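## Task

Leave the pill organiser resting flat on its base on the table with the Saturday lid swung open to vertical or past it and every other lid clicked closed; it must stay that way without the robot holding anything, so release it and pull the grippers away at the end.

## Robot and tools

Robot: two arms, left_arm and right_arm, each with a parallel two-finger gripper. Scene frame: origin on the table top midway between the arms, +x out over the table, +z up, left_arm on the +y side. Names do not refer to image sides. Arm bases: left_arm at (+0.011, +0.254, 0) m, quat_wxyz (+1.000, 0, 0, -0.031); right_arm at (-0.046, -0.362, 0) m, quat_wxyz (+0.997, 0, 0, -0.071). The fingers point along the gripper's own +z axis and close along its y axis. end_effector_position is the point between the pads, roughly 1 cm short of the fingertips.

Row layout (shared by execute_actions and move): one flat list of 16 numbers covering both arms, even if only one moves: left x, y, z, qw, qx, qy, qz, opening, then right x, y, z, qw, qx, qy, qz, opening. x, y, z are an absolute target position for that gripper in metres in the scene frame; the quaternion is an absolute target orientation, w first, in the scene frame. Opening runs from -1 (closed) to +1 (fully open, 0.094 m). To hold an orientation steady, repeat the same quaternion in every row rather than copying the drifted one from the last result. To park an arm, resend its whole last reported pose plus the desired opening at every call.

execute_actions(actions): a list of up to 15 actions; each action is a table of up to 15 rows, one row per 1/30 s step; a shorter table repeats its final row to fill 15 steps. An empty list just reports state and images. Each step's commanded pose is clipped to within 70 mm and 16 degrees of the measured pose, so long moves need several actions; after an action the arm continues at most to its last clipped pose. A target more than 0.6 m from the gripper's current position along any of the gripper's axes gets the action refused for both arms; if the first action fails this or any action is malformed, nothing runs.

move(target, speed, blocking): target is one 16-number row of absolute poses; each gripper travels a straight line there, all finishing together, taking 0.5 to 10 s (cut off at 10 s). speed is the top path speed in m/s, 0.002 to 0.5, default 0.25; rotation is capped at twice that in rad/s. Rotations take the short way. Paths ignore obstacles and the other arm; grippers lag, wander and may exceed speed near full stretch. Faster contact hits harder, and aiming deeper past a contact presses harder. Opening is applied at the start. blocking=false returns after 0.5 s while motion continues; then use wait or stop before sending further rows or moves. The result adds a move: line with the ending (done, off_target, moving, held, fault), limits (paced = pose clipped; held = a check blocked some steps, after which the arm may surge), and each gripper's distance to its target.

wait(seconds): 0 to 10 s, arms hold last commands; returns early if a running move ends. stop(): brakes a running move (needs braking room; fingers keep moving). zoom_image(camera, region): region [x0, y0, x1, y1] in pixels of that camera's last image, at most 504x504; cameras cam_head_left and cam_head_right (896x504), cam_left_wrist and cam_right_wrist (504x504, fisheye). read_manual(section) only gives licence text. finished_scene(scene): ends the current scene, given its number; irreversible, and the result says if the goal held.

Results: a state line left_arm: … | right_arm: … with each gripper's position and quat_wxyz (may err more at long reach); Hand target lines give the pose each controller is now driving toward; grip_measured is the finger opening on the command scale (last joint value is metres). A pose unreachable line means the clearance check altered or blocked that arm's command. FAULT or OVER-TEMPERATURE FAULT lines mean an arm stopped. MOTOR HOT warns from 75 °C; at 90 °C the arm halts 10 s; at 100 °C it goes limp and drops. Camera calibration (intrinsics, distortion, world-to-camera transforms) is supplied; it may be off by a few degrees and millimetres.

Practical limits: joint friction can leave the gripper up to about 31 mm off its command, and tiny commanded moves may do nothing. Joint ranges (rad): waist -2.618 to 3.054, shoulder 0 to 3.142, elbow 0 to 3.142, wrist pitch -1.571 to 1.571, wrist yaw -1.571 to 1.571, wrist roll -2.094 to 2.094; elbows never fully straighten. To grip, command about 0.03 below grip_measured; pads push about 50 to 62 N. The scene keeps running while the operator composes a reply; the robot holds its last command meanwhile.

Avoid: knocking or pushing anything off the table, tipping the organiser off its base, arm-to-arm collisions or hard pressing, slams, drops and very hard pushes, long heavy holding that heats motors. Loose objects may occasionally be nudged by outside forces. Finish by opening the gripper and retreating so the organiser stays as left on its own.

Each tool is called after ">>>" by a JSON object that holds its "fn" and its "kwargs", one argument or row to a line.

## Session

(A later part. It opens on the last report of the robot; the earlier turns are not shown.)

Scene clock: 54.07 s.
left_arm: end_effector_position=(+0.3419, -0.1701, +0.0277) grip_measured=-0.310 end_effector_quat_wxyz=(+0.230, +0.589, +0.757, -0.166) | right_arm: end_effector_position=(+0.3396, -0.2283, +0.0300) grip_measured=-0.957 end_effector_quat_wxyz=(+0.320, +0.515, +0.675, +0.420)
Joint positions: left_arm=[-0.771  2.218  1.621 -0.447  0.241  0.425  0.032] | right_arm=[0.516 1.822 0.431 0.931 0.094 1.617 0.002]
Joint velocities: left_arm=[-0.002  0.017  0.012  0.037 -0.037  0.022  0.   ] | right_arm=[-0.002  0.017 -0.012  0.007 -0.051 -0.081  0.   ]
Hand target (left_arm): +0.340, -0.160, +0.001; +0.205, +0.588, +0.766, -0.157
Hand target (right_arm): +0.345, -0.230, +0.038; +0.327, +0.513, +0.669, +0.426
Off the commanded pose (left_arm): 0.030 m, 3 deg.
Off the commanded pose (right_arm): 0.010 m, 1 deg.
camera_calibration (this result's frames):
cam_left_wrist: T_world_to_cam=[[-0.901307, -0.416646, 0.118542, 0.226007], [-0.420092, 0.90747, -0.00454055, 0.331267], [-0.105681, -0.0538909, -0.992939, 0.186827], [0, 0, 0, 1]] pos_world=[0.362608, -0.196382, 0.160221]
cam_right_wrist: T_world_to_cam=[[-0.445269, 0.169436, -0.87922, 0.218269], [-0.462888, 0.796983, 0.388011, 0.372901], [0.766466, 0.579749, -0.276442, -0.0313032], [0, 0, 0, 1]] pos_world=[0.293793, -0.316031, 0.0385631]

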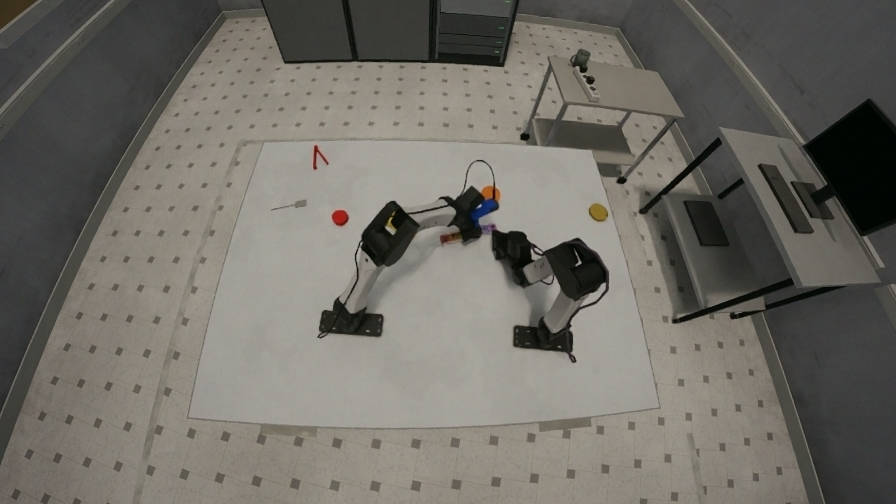

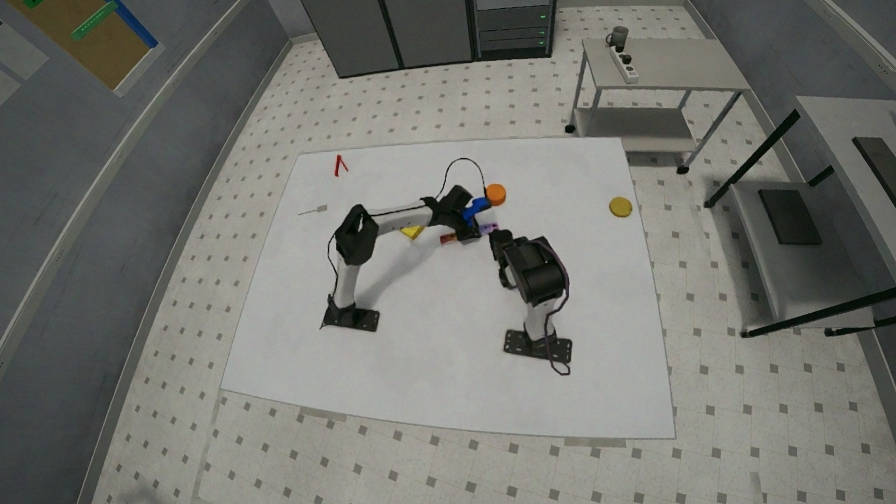

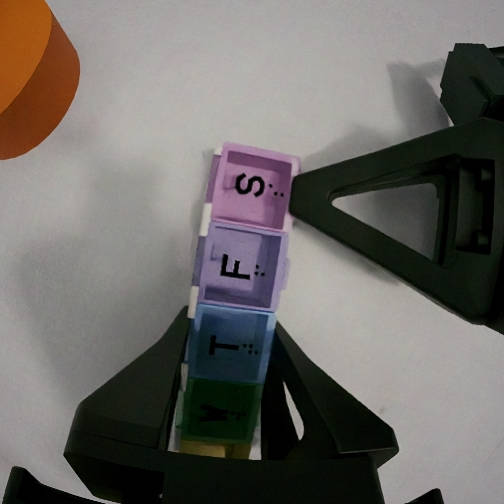

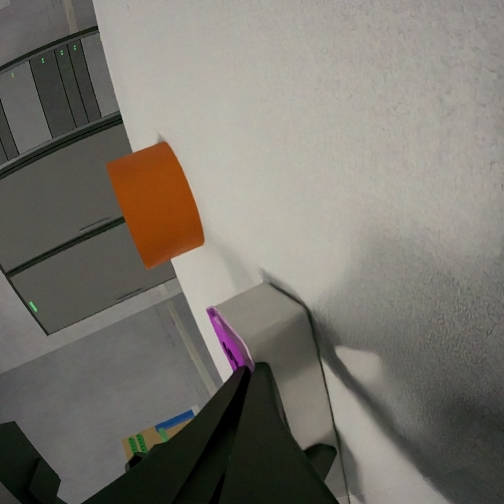

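>>> {"fn": "execute_actions", "kwargs": {
  "actions": [
    [[0.34,-0.16,0.0,0.2053,0.588,0.7662,-0.1575,-0.45,0.345,-0.230,0.046,0.327,0.5135,0.6691,0.4262,-1]],
    [[0.34,-0.16,0.0,0.2053,0.588,0.7662,-0.1575,-0.45,0.345,-0.230,0.054,0.327,0.5135,0.6691,0.4262,-1]],
    [[0.34,-0.16,0.0,0.2053,0.588,0.7662,-0.1575,-0.45,0.346,-0.230,0.060,0.327,0.5135,0.6691,0.4262,-1]]
  ]
}}

Scene clock: 57.00 s.
left_arm: end_effector_position=(+0.3370, -0.1749, +0.0299) grip_measured=-0.310 end_effector_quat_wxyz=(+0.228, +0.596, +0.748, -0.184) | right_arm: end_effector_position=(+0.3330, -0.2331, +0.0357) grip_measured=-0.957 end_effector_quat_wxyz=(+0.311, +0.524, +0.687, +0.397)
Joint positions: left_arm=[-0.771  2.218  1.621 -0.441  0.282  0.435  0.032] | right_arm=[0.514 1.721 0.441 0.762 0.101 1.616 0.002]
Joint velocities: left_arm=[ 0.007 -0.002  0.017  0.007 -0.051 -0.007  0.001] | right_arm=[ 0.002  0.002  0.007 -0.022 -0.066 -0.051 -0.002]
Hand target (left_arm): +0.339, -0.160, +0.001; +0.205, +0.589, +0.766, -0.158
Hand target (right_arm): +0.345, -0.231, +0.060; +0.328, +0.513, +0.669, +0.425
Off the commanded pose (left_arm): 0.034 m, 5 deg.
Off the commanded pose (right_arm): 0.028 m, 5 deg.
camera_calibration (this result's frames):
cam_left_wrist: T_world_to_cam=[[-0.91077, -0.386559, 0.145155, 0.226928], [-0.393591, 0.919019, -0.0221491, 0.327206], [-0.124838, -0.0773044, -0.989161, 0.190564], [0, 0, 0, 1]] pos_world=[0.359254, -0.198256, 0.162806]
cam_right_wrist: T_world_to_cam=[[-0.489369, 0.151265, -0.858858, 0.230844], [-0.436308, 0.810255, 0.391309, 0.365523], [0.755085, 0.566221, -0.330516, -0.019303], [0, 0, 0, 1]] pos_world=[0.287024, -0.320156, 0.04885]

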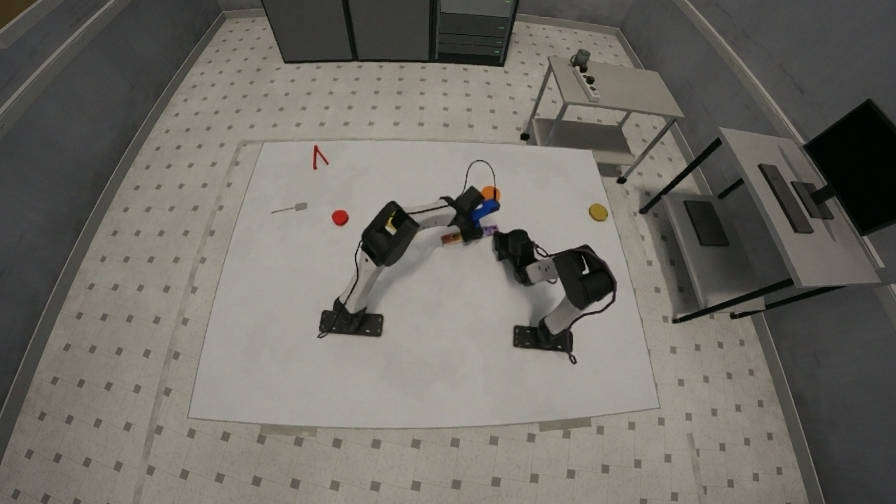

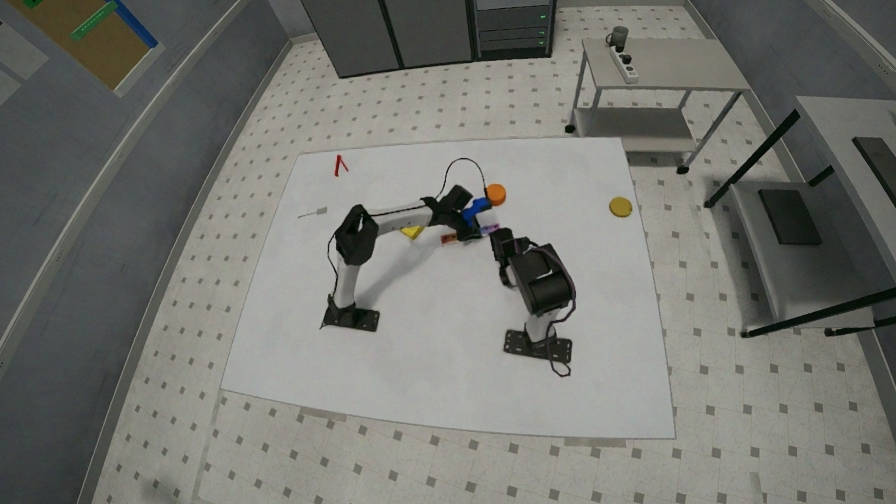

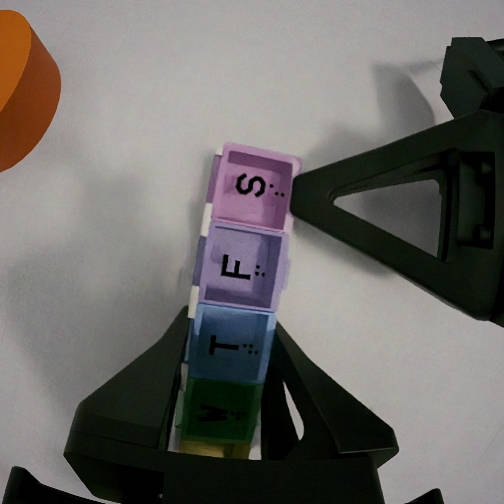

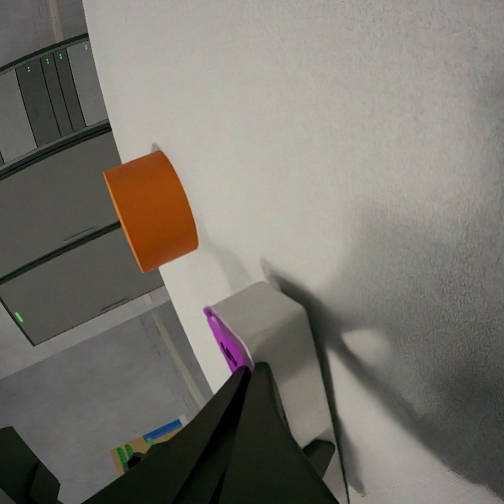

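Box dragged back a bit. Add forward bias and more lift.

>>> {"fn": "execute_actions", "kwargs": {
  "actions": [
    [[0.345,-0.16,-0.01,0.2053,0.588,0.7662,-0.1575,-0.45,0.352,-0.228,0.066,0.327,0.5135,0.6691,0.4262,-1]],
    [[0.345,-0.16,-0.01,0.2053,0.588,0.7662,-0.1575,-0.45,0.356,-0.227,0.072,0.327,0.5135,0.6691,0.4262,-1]],
    [[0.345,-0.16,-0.01,0.2053,0.588,0.7662,-0.1575,-0.45,0.358,-0.227,0.078,0.327,0.5135,0.6691,0.4262,-1]]
  ]
}}

Scene clock: 59.47 s.
left_arm: end_effector_position=(+0.3397, -0.1788, +0.0309) grip_measured=-0.310 end_effector_quat_wxyz=(+0.238, +0.595, +0.744, -0.189) | right_arm: end_effector_position=(+0.3365, -0.2363, +0.0388) grip_measured=-0.957 end_effector_quat_wxyz=(+0.301, +0.534, +0.697, +0.373)
Joint positions: left_arm=[-0.77   2.223  1.621 -0.416  0.288  0.435  0.032] | right_arm=[0.505 1.679 0.496 0.609 0.105 1.612 0.002]
Joint velocities: left_arm=[ 0.012  0.017 -0.007  0.081 -0.037 -0.066 -0.   ] | right_arm=[ 0.007 -0.012  0.007 -0.081 -0.037  0.022  0.   ]
Hand target (left_arm): +0.344, -0.159, -0.008; +0.205, +0.589, +0.766, -0.158
Hand target (right_arm): +0.356, -0.228, +0.079; +0.328, +0.513, +0.670, +0.425
Off the commanded pose (left_arm): 0.045 m, 6 deg.
Off the commanded pose (right_arm): 0.046 m, 8 deg.
camera_calibration (this result's frames):
cam_left_wrist: T_world_to_cam=[[-0.91313, -0.381677, 0.143234, 0.229488], [-0.391068, 0.919342, -0.04331, 0.331675], [-0.115151, -0.0955618, -0.988741, 0.185007], [0, 0, 0, 1]] pos_world=[0.360563, -0.199654, 0.164418]
cam_right_wrist: T_world_to_cam=[[-0.531393, 0.135185, -0.83627, 0.24516], [-0.407937, 0.824349, 0.392474, 0.3622], [0.742435, 0.549703, -0.382906, -0.0167491], [0, 0, 0, 1]] pos_world=[0.290466, -0.322514, 0.0564523]

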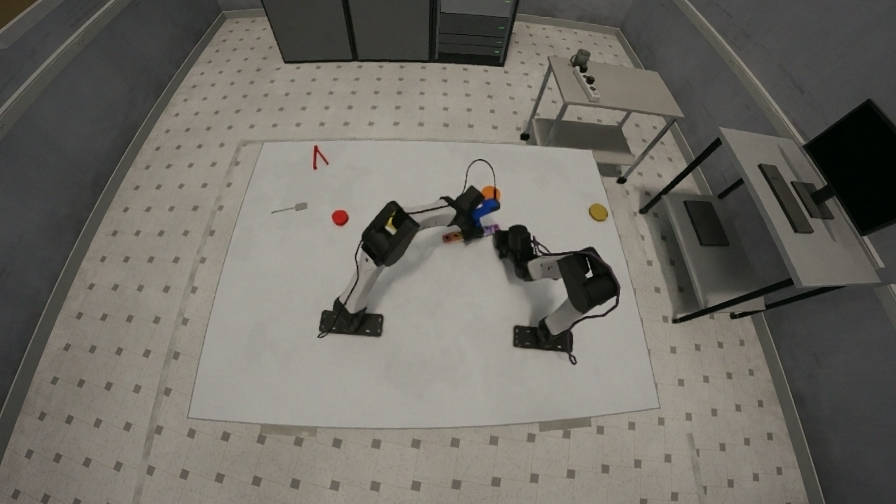

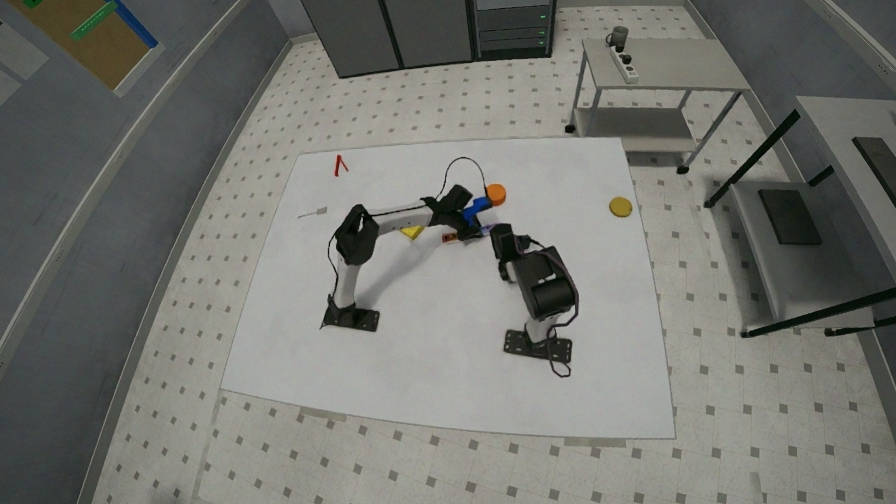

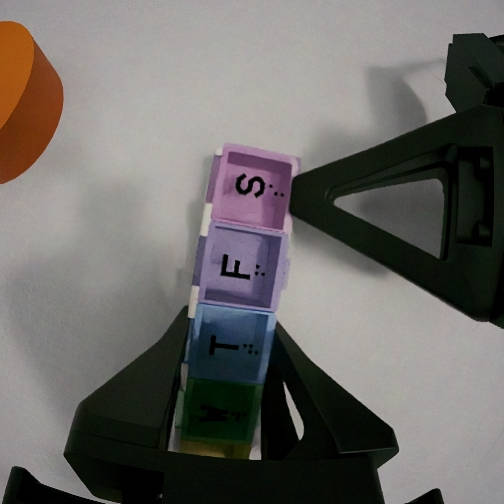

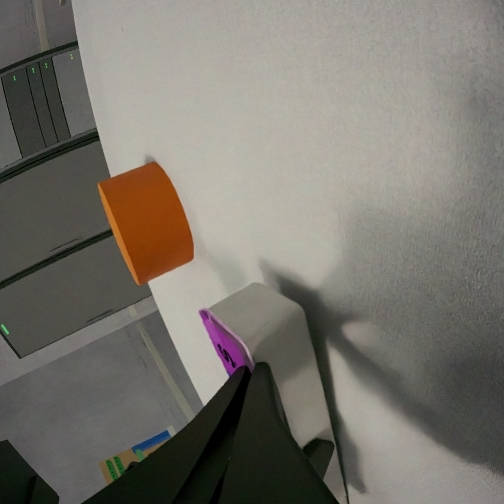

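>>> {"fn": "execute_actions", "kwargs": {
  "actions": [
    [[0.345,-0.15,-0.01,0.2053,0.588,0.7662,-0.1575,-0.45,0.356,-0.227,0.085,0.327,0.5135,0.6691,0.4262,-1]],
    [[0.345,-0.15,-0.01,0.2053,0.588,0.7662,-0.1575,-0.45,0.356,-0.227,0.092,0.327,0.5135,0.6691,0.4262,-1]],
    [[0.345,-0.15,-0.01,0.2053,0.588,0.7662,-0.1575,-0.45,0.356,-0.227,0.099,0.327,0.5135,0.6691,0.4262,-1]]
  ]
}}

Scene clock: 67.93 s.
left_arm: end_effector_position=(+0.3354, -0.1805, +0.0279) grip_measured=-0.310 end_effector_quat_wxyz=(+0.239, +0.608, +0.729, -0.203) | right_arm: end_effector_position=(+0.3395, -0.2355, +0.0623) grip_measured=-0.985 end_effector_quat_wxyz=(+0.305, +0.532, +0.693, +0.379)
Joint positions: left_arm=[-0.766  2.224  1.6   -0.389  0.327  0.467  0.032] | right_arm=[0.504 1.596 0.531 0.506 0.105 1.612 0.001]
Joint velocities: left_arm=[ 0.007 -0.002  0.002 -0.066  0.022 -0.022 -0.   ] | right_arm=[ 0.012 -0.017 -0.012 -0.007 -0.022 -0.007  0.   ]
Hand target (left_arm): +0.344, -0.150, -0.008; +0.205, +0.590, +0.765, -0.158
Hand target (right_arm): +0.354, -0.228, +0.100; +0.328, +0.513, +0.669, +0.426
Off the commanded pose (left_arm): 0.050 m, 8 deg.
Off the commanded pose (right_arm): 0.041 m, 7 deg.
camera_calibration (this result's frames):
cam_left_wrist: T_world_to_cam=[[-0.928115, -0.3391, 0.153667, 0.237771], [-0.351678, 0.934, -0.0629809, 0.321394], [-0.122168, -0.112495, -0.986113, 0.180572], [0, 0, 0, 1]] pos_world=[0.355766, -0.199241, 0.161769]
cam_right_wrist: T_world_to_cam=[[-0.519002, 0.14023, -0.843192, 0.263757], [-0.41304, 0.822496, 0.391022, 0.35491], [0.748355, 0.551213, -0.368957, -0.012952], [0, 0, 0, 1]] pos_world=[0.293175, -0.321759, 0.0788418]

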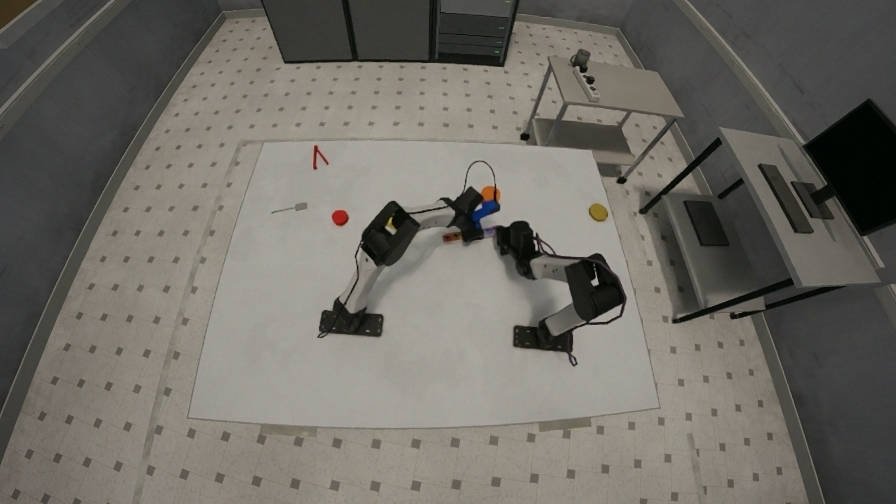

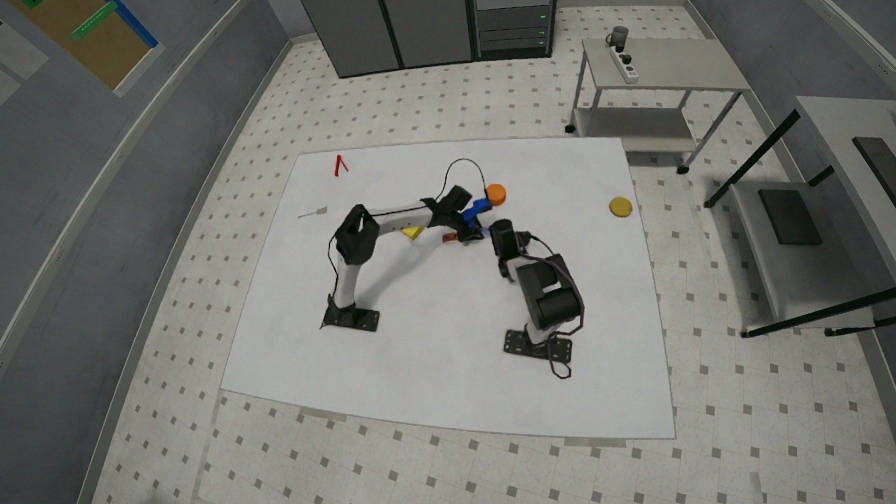

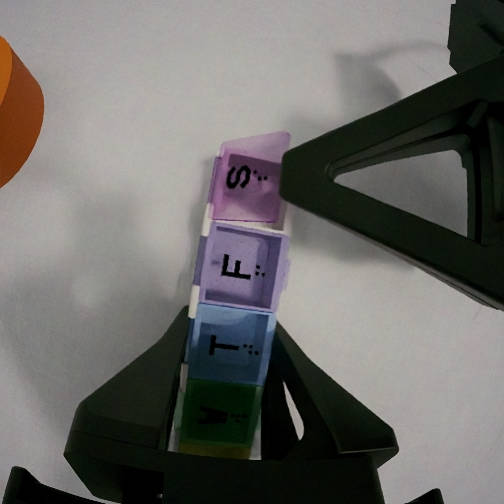

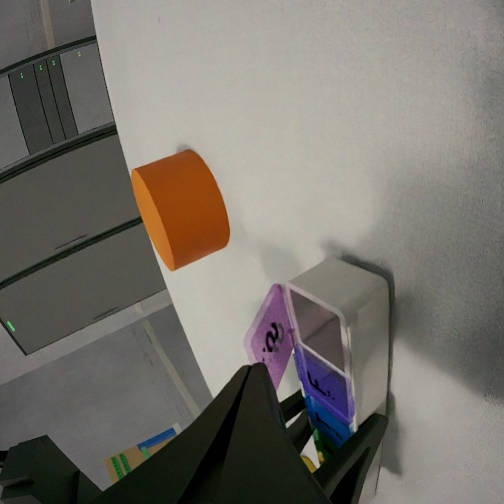

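>>> {"fn": "move", "kwargs": {
  "target": [0.34,-0.165,0.005,0.2053,0.588,0.7662,-0.1575,-0.45,0.315,-0.243,0.062,0.327,0.5135,0.6691,0.4262,-1],
  "speed": 0.05
}}

>>> {"fn": "move", "kwargs": {
  "target": [0.34,-0.165,0.005,0.2053,0.588,0.7662,-0.1575,-0.45,0.315,-0.243,0.042,0.327,0.5135,0.6691,0.4262,-1],
  "speed": 0.05
}}

Scene clock: 70.73 s.
left_arm: end_effector_position=(+0.3218, -0.1856, +0.0285) grip_measured=-0.310 end_effector_quat_wxyz=(+0.225, +0.614, +0.728, -0.208) | right_arm: end_effector_position=(+0.3174, -0.2424, +0.0541) grip_measured=-0.986 end_effector_quat_wxyz=(+0.321, +0.520, +0.676, +0.411)
Joint positions: left_arm=[-0.79   2.222  1.61  -0.424  0.333  0.458  0.032] | right_arm=[0.504 1.596 0.363 0.759 0.097 1.612 0.001]
Joint velocities: left_arm=[ 0.002 -0.022 -0.012  0.037 -0.051 -0.095 -0.   ] | right_arm=[ 0.002 -0.022  0.007 -0.007 -0.007 -0.007 -0.001]
Hand target (left_arm): +0.339, -0.164, +0.006; +0.207, +0.589, +0.765, -0.159
Hand target (right_arm): +0.315, -0.243, +0.062; +0.328, +0.513, +0.669, +0.425
Off the commanded pose (left_arm): 0.036 m, 8 deg.
Off the commanded pose (right_arm): 0.008 m, 2 deg.
move: off_target (left_arm)
camera_calibration (this result's frames):
cam_left_wrist: T_world_to_cam=[[-0.930557, -0.323516, 0.171467, 0.226437], [-0.335093, 0.941216, -0.0427138, 0.316857], [-0.147569, -0.0972051, -0.984263, 0.189931], [0, 0, 0, 1]] pos_world=[0.344917, -0.206512, 0.161649]
cam_right_wrist: T_world_to_cam=[[-0.453755, 0.165516, -0.87562, 0.233453], [-0.448656, 0.806546, 0.384957, 0.362424], [0.769944, 0.567529, -0.291714, -0.00268713], [0, 0, 0, 1]] pos_world=[0.270603, -0.329426, 0.0641149]

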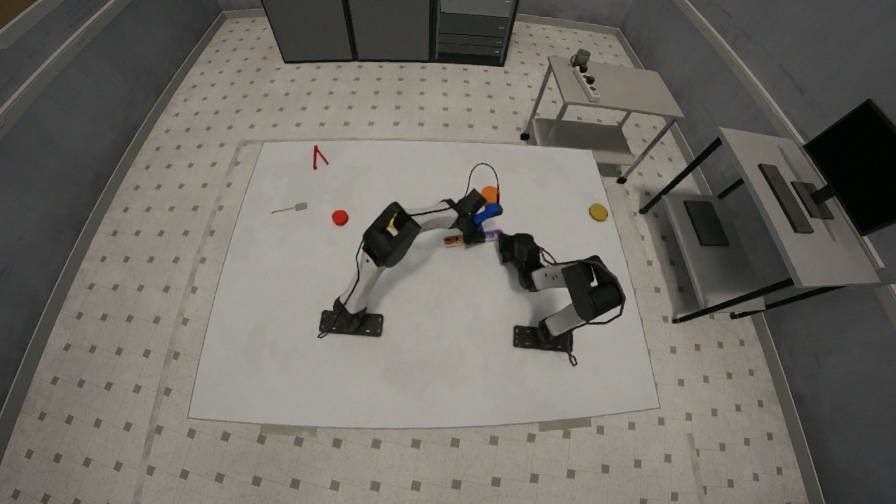

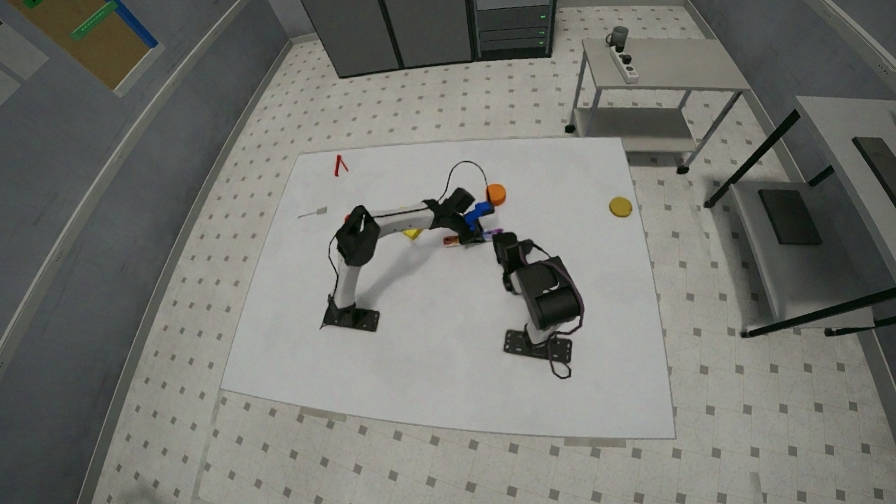

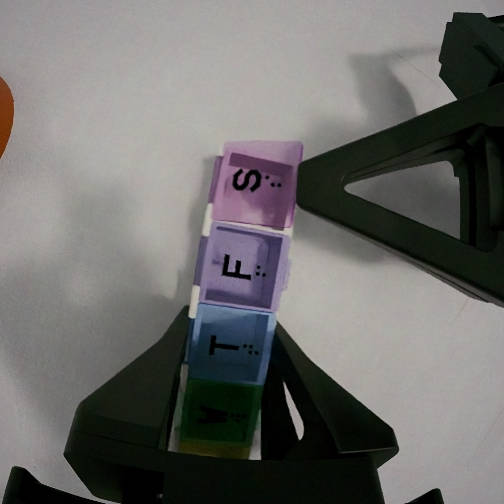

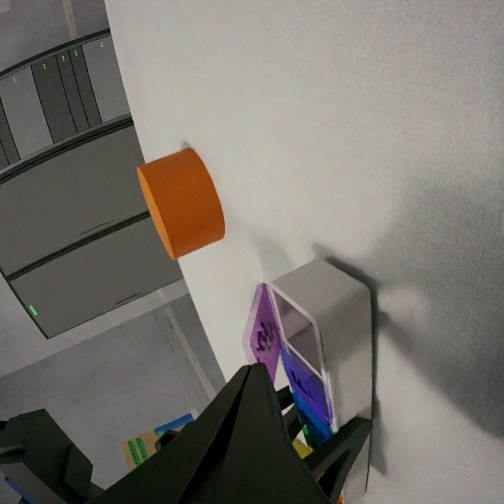

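Scene clock: 72.40 s.
left_arm: end_effector_position=(+0.3245, -0.1832, +0.0270) grip_measured=-0.310 end_effector_quat_wxyz=(+0.224, +0.607, +0.736, -0.198) | right_arm: end_effector_position=(+0.3206, -0.2406, +0.0492) grip_measured=-0.986 end_effector_quat_wxyz=(+0.331, +0.512, +0.666, +0.430)
Joint positions: left_arm=[-0.79   2.222  1.61  -0.427  0.308  0.442  0.032] | right_arm=[0.504 1.682 0.338 0.918 0.094 1.612 0.001]
Joint velocities: left_arm=[-0.007  0.007  0.012  0.007  0.022 -0.051 -0.001] | right_arm=[-0.002  0.007 -0.002 -0.022 -0.022  0.022  0.002]
Hand target (left_arm): +0.339, -0.164, +0.006; +0.206, +0.589, +0.765, -0.158
Hand target (right_arm): +0.315, -0.243, +0.042; +0.327, +0.514, +0.669, +0.426
Off the commanded pose (left_arm): 0.033 m, 7 deg.
Off the commanded pose (right_arm): 0.009 m, 1 deg.
move: off_target (left_arm)
camera_calibration (this result's frames):
cam_left_wrist: T_world_to_cam=[[-0.923129, -0.348862, 0.161642, 0.223238], [-0.357994, 0.933231, -0.0303524, 0.321106], [-0.14026, -0.0858859, -0.986383, 0.188828], [0, 0, 0, 1]] pos_world=[0.347517, -0.205569, 0.159918]
cam_right_wrist: T_world_to_cam=[[-0.414582, 0.180549, -0.891921, 0.222246], [-0.468001, 0.798271, 0.379128, 0.368803], [0.780447, 0.574599, -0.246451, -0.0114987], [0, 0, 0, 1]] pos_world=[0.273714, -0.327925, 0.0555687]

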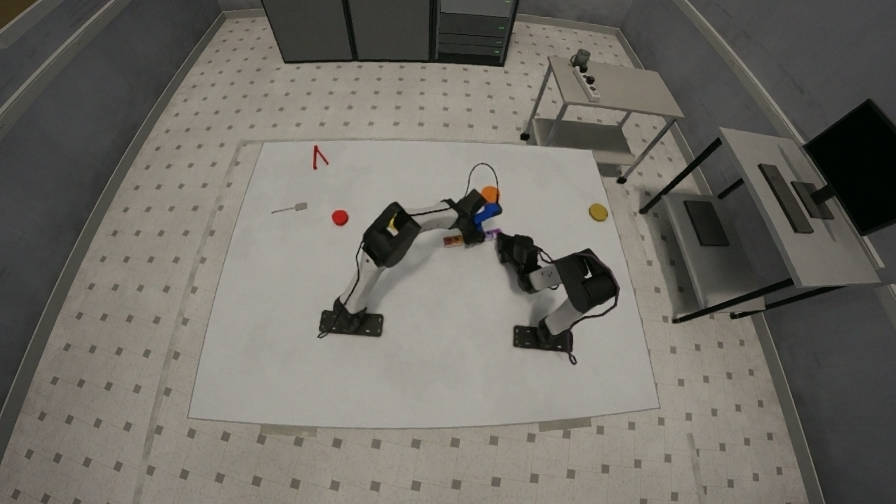

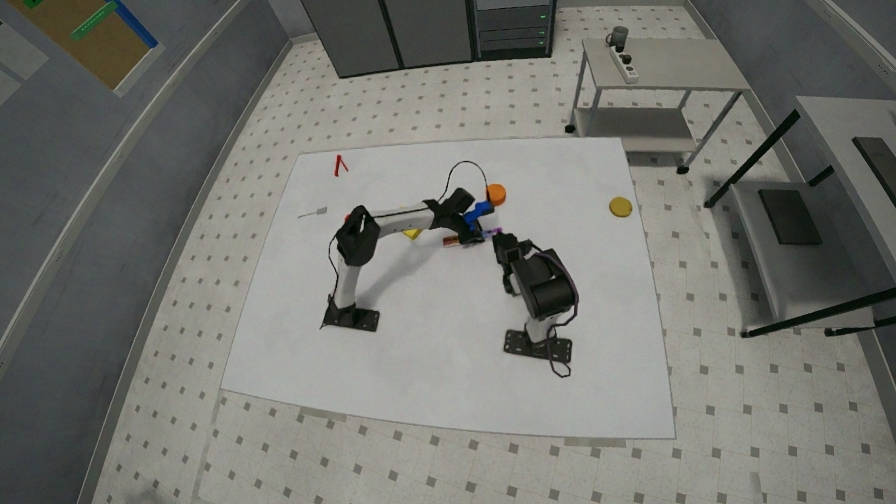

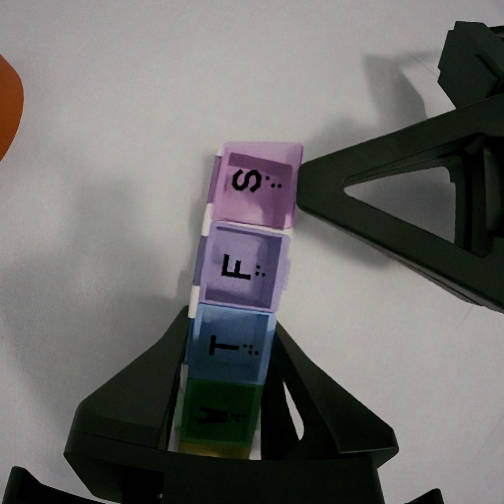

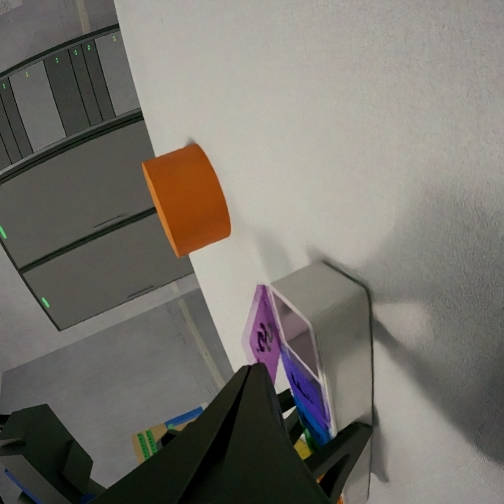

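Box shifted with the move; lid got pushed down some. Retreat further using execute_actions.

>>> {"fn": "execute_actions", "kwargs": {
  "actions": [
    [[0.339,-0.164,0.006,0.2053,0.588,0.7662,-0.1575,-0.45,0.295,-0.249,0.052,0.327,0.5135,0.6691,0.4262,-1]],
    [[0.339,-0.164,0.006,0.2053,0.588,0.7662,-0.1575,-0.45,0.292,-0.249,0.050,0.327,0.5135,0.6691,0.4262,-1]],
    [[0.339,-0.164,0.006,0.2053,0.588,0.7662,-0.1575,-0.45,0.292,-0.249,0.036,0.327,0.5135,0.6691,0.4262,-0.7]],
    [[0.339,-0.164,0.006,0.2053,0.588,0.7662,-0.1575,-0.45,0.292,-0.249,0.036,0.327,0.5135,0.6691,0.4262,-0.7]]
  ]
}}

Scene clock: 76.13 s.
left_arm: end_effector_position=(+0.3297, -0.1798, +0.0263) grip_measured=-0.310 end_effector_quat_wxyz=(+0.226, +0.601, +0.743, -0.189) | right_arm: end_effector_position=(+0.2995, -0.2491, +0.0474) grip_measured=-0.703 end_effector_quat_wxyz=(+0.336, +0.510, +0.660, +0.437)
Joint positions: left_arm=[-0.785  2.222  1.61  -0.427  0.289  0.434  0.032] | right_arm=[0.504 1.649 0.235 1.009 0.096 1.614 0.014]
Joint velocities: left_arm=[-0.012  0.012  0.002  0.022  0.066 -0.037 -0.   ] | right_arm=[-0.002 -0.012 -0.002  0.037  0.037  0.022 -0.   ]
Hand target (left_arm): +0.338, -0.164, +0.007; +0.206, +0.589, +0.766, -0.158
Hand target (right_arm): +0.292, -0.249, +0.036; +0.327, +0.514, +0.669, +0.426
Off the commanded pose (left_arm): 0.027 m, 5 deg.
Off the commanded pose (right_arm): 0.014 m, 2 deg.
camera_calibration (this result's frames):
cam_left_wrist: T_world_to_cam=[[-0.916368, -0.370697, 0.151175, 0.223445], [-0.378343, 0.925346, -0.0243313, 0.324877], [-0.13087, -0.0794924, -0.988208, 0.18719], [0, 0, 0, 1]] pos_world=[0.352171, -0.202913, 0.159108]
cam_right_wrist: T_world_to_cam=[[-0.396423, 0.18873, -0.89846, 0.210306], [-0.472985, 0.796782, 0.376064, 0.367623], [0.786851, 0.574038, -0.226596, 0.00642694], [0, 0, 0, 1]] pos_world=[0.252193, -0.336296, 0.052158]

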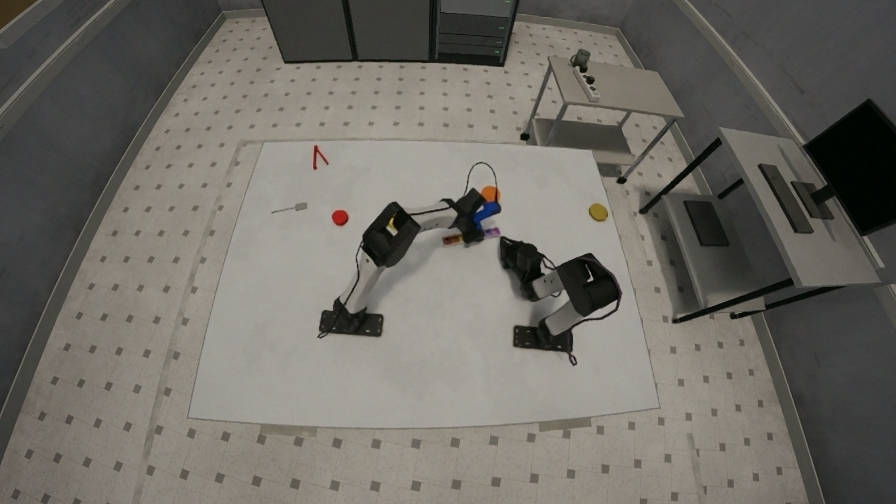

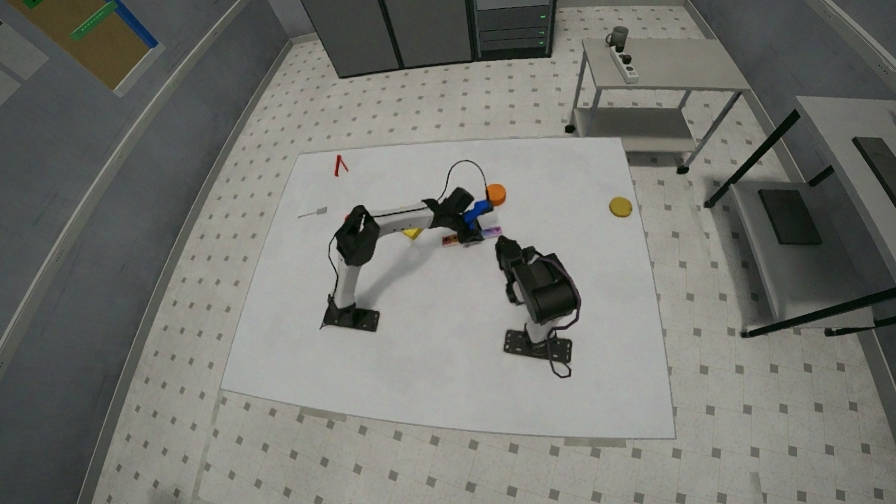

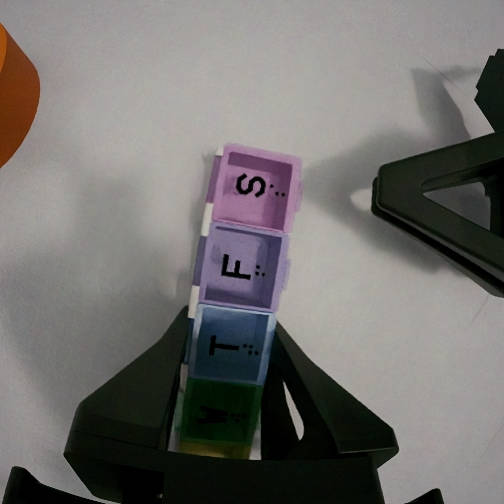

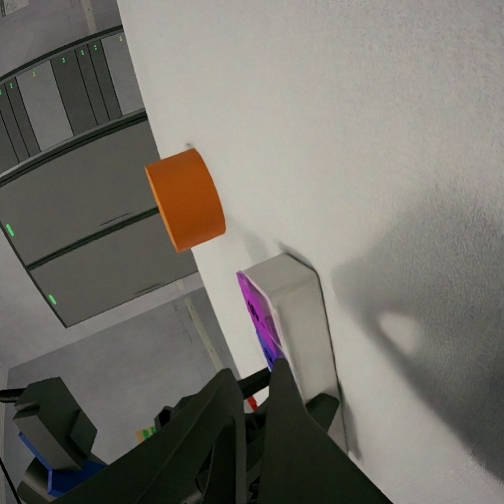

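>>> {"fn": "execute_actions", "kwargs": {
  "actions": [
    [[0.339,-0.164,0.006,0.2053,0.588,0.7662,-0.1575,-0.45,0.30,-0.247,0.024,0.327,0.5135,0.6691,0.4262,-0.75]],
    [[0.339,-0.164,0.006,0.2053,0.588,0.7662,-0.1575,-0.45,0.305,-0.245,0.024,0.327,0.5135,0.6691,0.4262,-0.75]],
    [[0.339,-0.164,0.006,0.2053,0.588,0.7662,-0.1575,-0.45,0.31,-0.244,0.024,0.327,0.5135,0.6691,0.4262,-0.75]]
  ]
}}

Scene clock: 79.37 s.
left_arm: end_effector_position=(+0.3297, -0.1798, +0.0263) grip_measured=-0.310 end_effector_quat_wxyz=(+0.226, +0.601, +0.743, -0.189) | right_arm: end_effector_position=(+0.3084, -0.2457, +0.0296) grip_measured=-0.747 end_effector_quat_wxyz=(+0.333, +0.512, +0.664, +0.431)
Joint positions: left_arm=[-0.785  2.222  1.61  -0.427  0.289  0.434  0.032] | right_arm=[0.504 1.788 0.267 1.101 0.096 1.614 0.012]
Joint velocities: left_arm=[-0.012 -0.007 -0.012 -0.022 -0.022 -0.007 -0.001] | right_arm=[ 0.002  0.012 -0.002 -0.007  0.051 -0.051 -0.001]
Hand target (left_arm): +0.338, -0.164, +0.007; +0.206, +0.589, +0.766, -0.158
Hand target (right_arm): +0.310, -0.244, +0.024; +0.327, +0.513, +0.669, +0.426
Off the commanded pose (left_arm): 0.027 m, 5 deg.
Off the commanded pose (right_arm): 0.006 m, 1 deg.
camera_calibration (this result's frames):
cam_left_wrist: T_world_to_cam=[[-0.916368, -0.370697, 0.151175, 0.223445], [-0.378343, 0.925346, -0.0243313, 0.324877], [-0.13087, -0.0794924, -0.988208, 0.18719], [0, 0, 0, 1]] pos_world=[0.352171, -0.202913, 0.159108]
cam_right_wrist: T_world_to_cam=[[-0.409009, 0.184008, -0.893786, 0.199723], [-0.467991, 0.798546, 0.37856, 0.374632], [0.783387, 0.573119, -0.240498, -0.00532414], [0, 0, 0, 1]] pos_world=[0.261184, -0.33286, 0.0354079]

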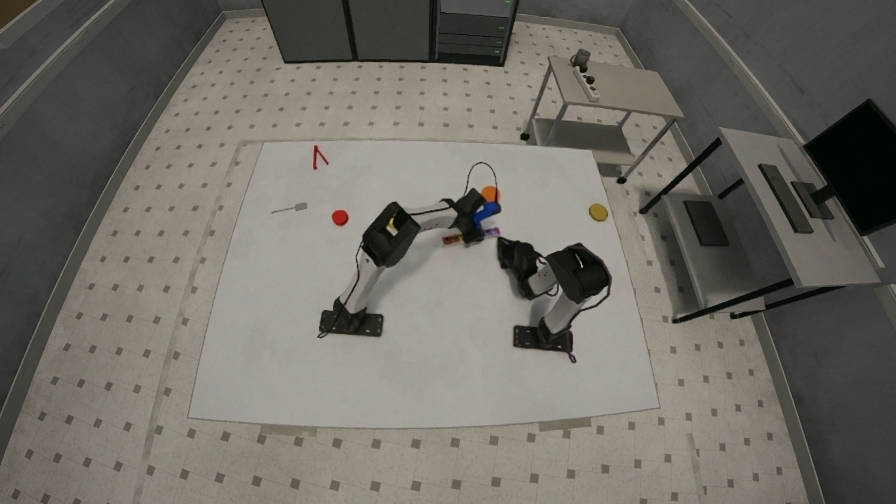

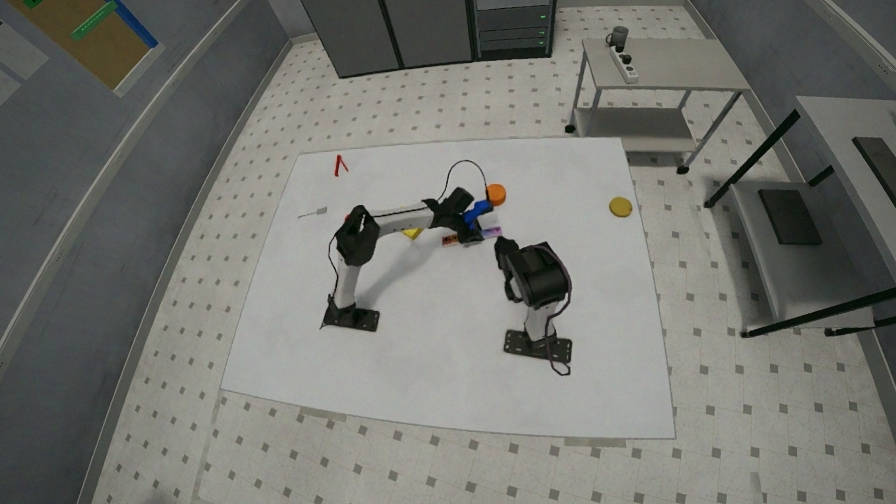

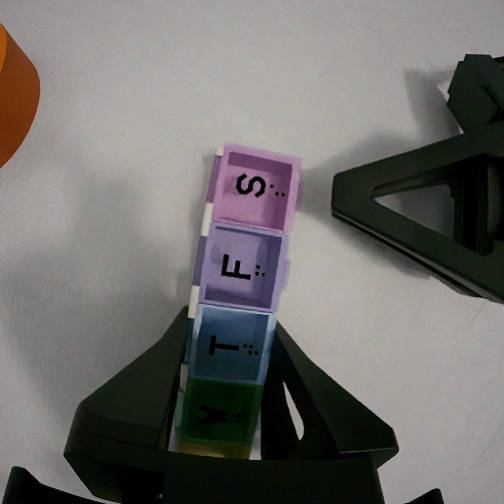

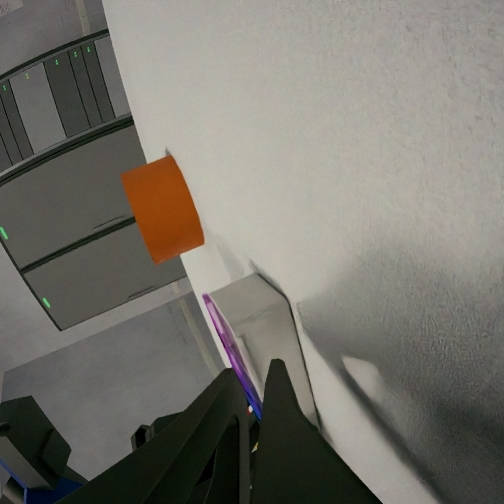

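>>> {"fn": "execute_actions", "kwargs": {
  "actions": [
    [[0.339,-0.164,0.006,0.2053,0.588,0.7662,-0.1575,-0.45,0.318,-0.243,0.036,0.327,0.5135,0.6691,0.4262,-0.7]],
    [[0.339,-0.164,0.006,0.2053,0.588,0.7662,-0.1575,-0.45,0.325,-0.241,0.038,0.327,0.5135,0.6691,0.4262,-0.7]],
    [[0.339,-0.164,0.006,0.2053,0.588,0.7662,-0.1575,-0.45,0.332,-0.24,0.039,0.327,0.5135,0.6691,0.4262,-0.7]],
    [[0.339,-0.164,0.006,0.2053,0.588,0.7662,-0.1575,-0.45,0.332,-0.24,0.039,0.327,0.5135,0.6691,0.4262,-0.7]]
  ]
}}

>>> {"fn": "zoom_image", "kwargs": {
  "camera": "cam_right_wrist",
  "region": [170,250,400,480]
}}

Scene clock: 82.87 s.
left_arm: end_effector_position=(+0.3329, -0.1787, +0.0267) grip_measured=-0.310 end_effector_quat_wxyz=(+0.229, +0.596, +0.747, -0.185) | right_arm: end_effector_position=(+0.3281, -0.2372, +0.0418) grip_measured=-0.703 end_effector_quat_wxyz=(+0.328, +0.510, +0.667, +0.433)
Joint positions: left_arm=[-0.783  2.222  1.613 -0.425  0.277  0.426  0.032] | right_arm=[0.5   1.754 0.362 0.968 0.081 1.611 0.014]
Joint velocities: left_arm=[ 0.017 -0.002  0.002 -0.037  0.007 -0.037  0.   ] | right_arm=[ 0.032  0.002  0.002 -0.066 -0.037 -0.022  0.002]
Hand target (left_arm): +0.339, -0.164, +0.006; +0.206, +0.588, +0.766, -0.158
Hand target (right_arm): +0.332, -0.240, +0.039; +0.327, +0.513, +0.669, +0.426
Off the commanded pose (left_arm): 0.026 m, 5 deg.
Off the commanded pose (right_arm): 0.006 m, 1 deg.
camera_calibration (this result's frames):
cam_left_wrist: T_world_to_cam=[[-0.911606, -0.384897, 0.144324, 0.222764], [-0.391983, 0.919679, -0.0232259, 0.328601], [-0.123792, -0.0777453, -0.989258, 0.186109], [0, 0, 0, 1]] pos_world=[0.354917, -0.201997, 0.159592]
cam_right_wrist: T_world_to_cam=[[-0.41525, 0.181594, -0.891398, 0.218571], [-0.474777, 0.792577, 0.382633, 0.373109], [0.775986, 0.582104, -0.242901, -0.0180708], [0, 0, 0, 1]] pos_world=[0.281928, -0.32489, 0.047681]

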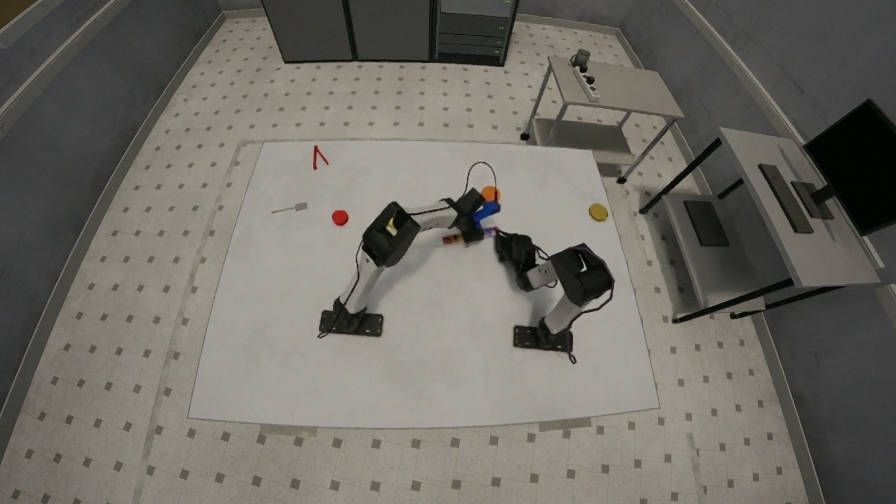

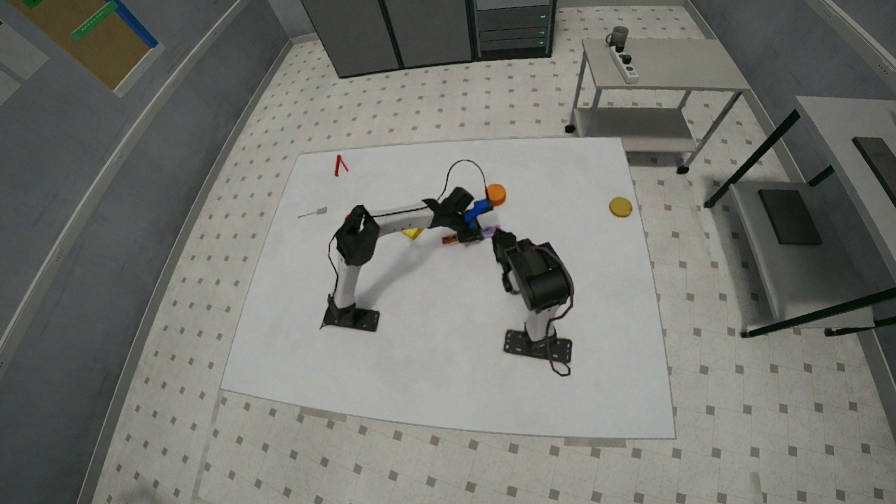

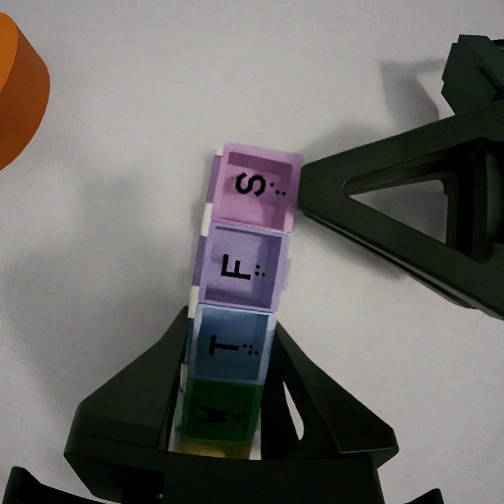

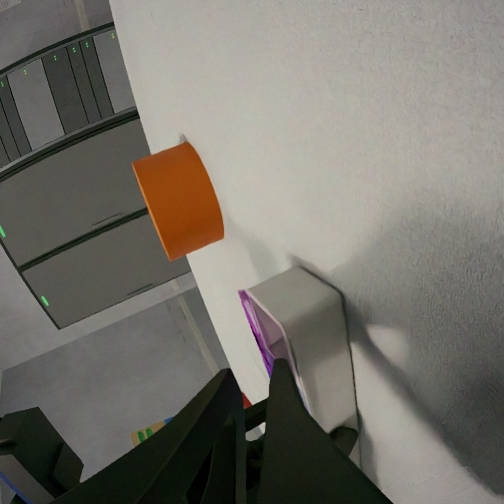

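Region (170, 250, 400, 480) of cam_right_wrist's 504x504 image, scaled by 2.191, with more detail than that image has.

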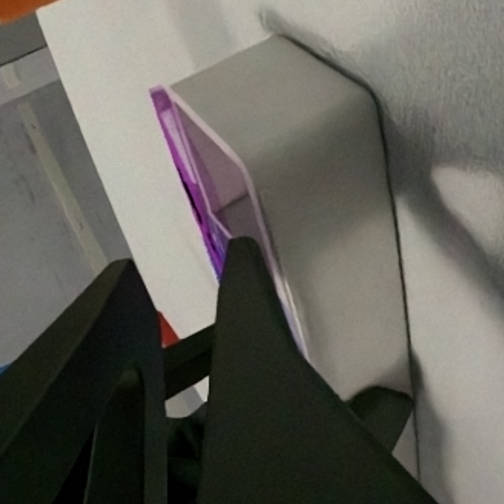

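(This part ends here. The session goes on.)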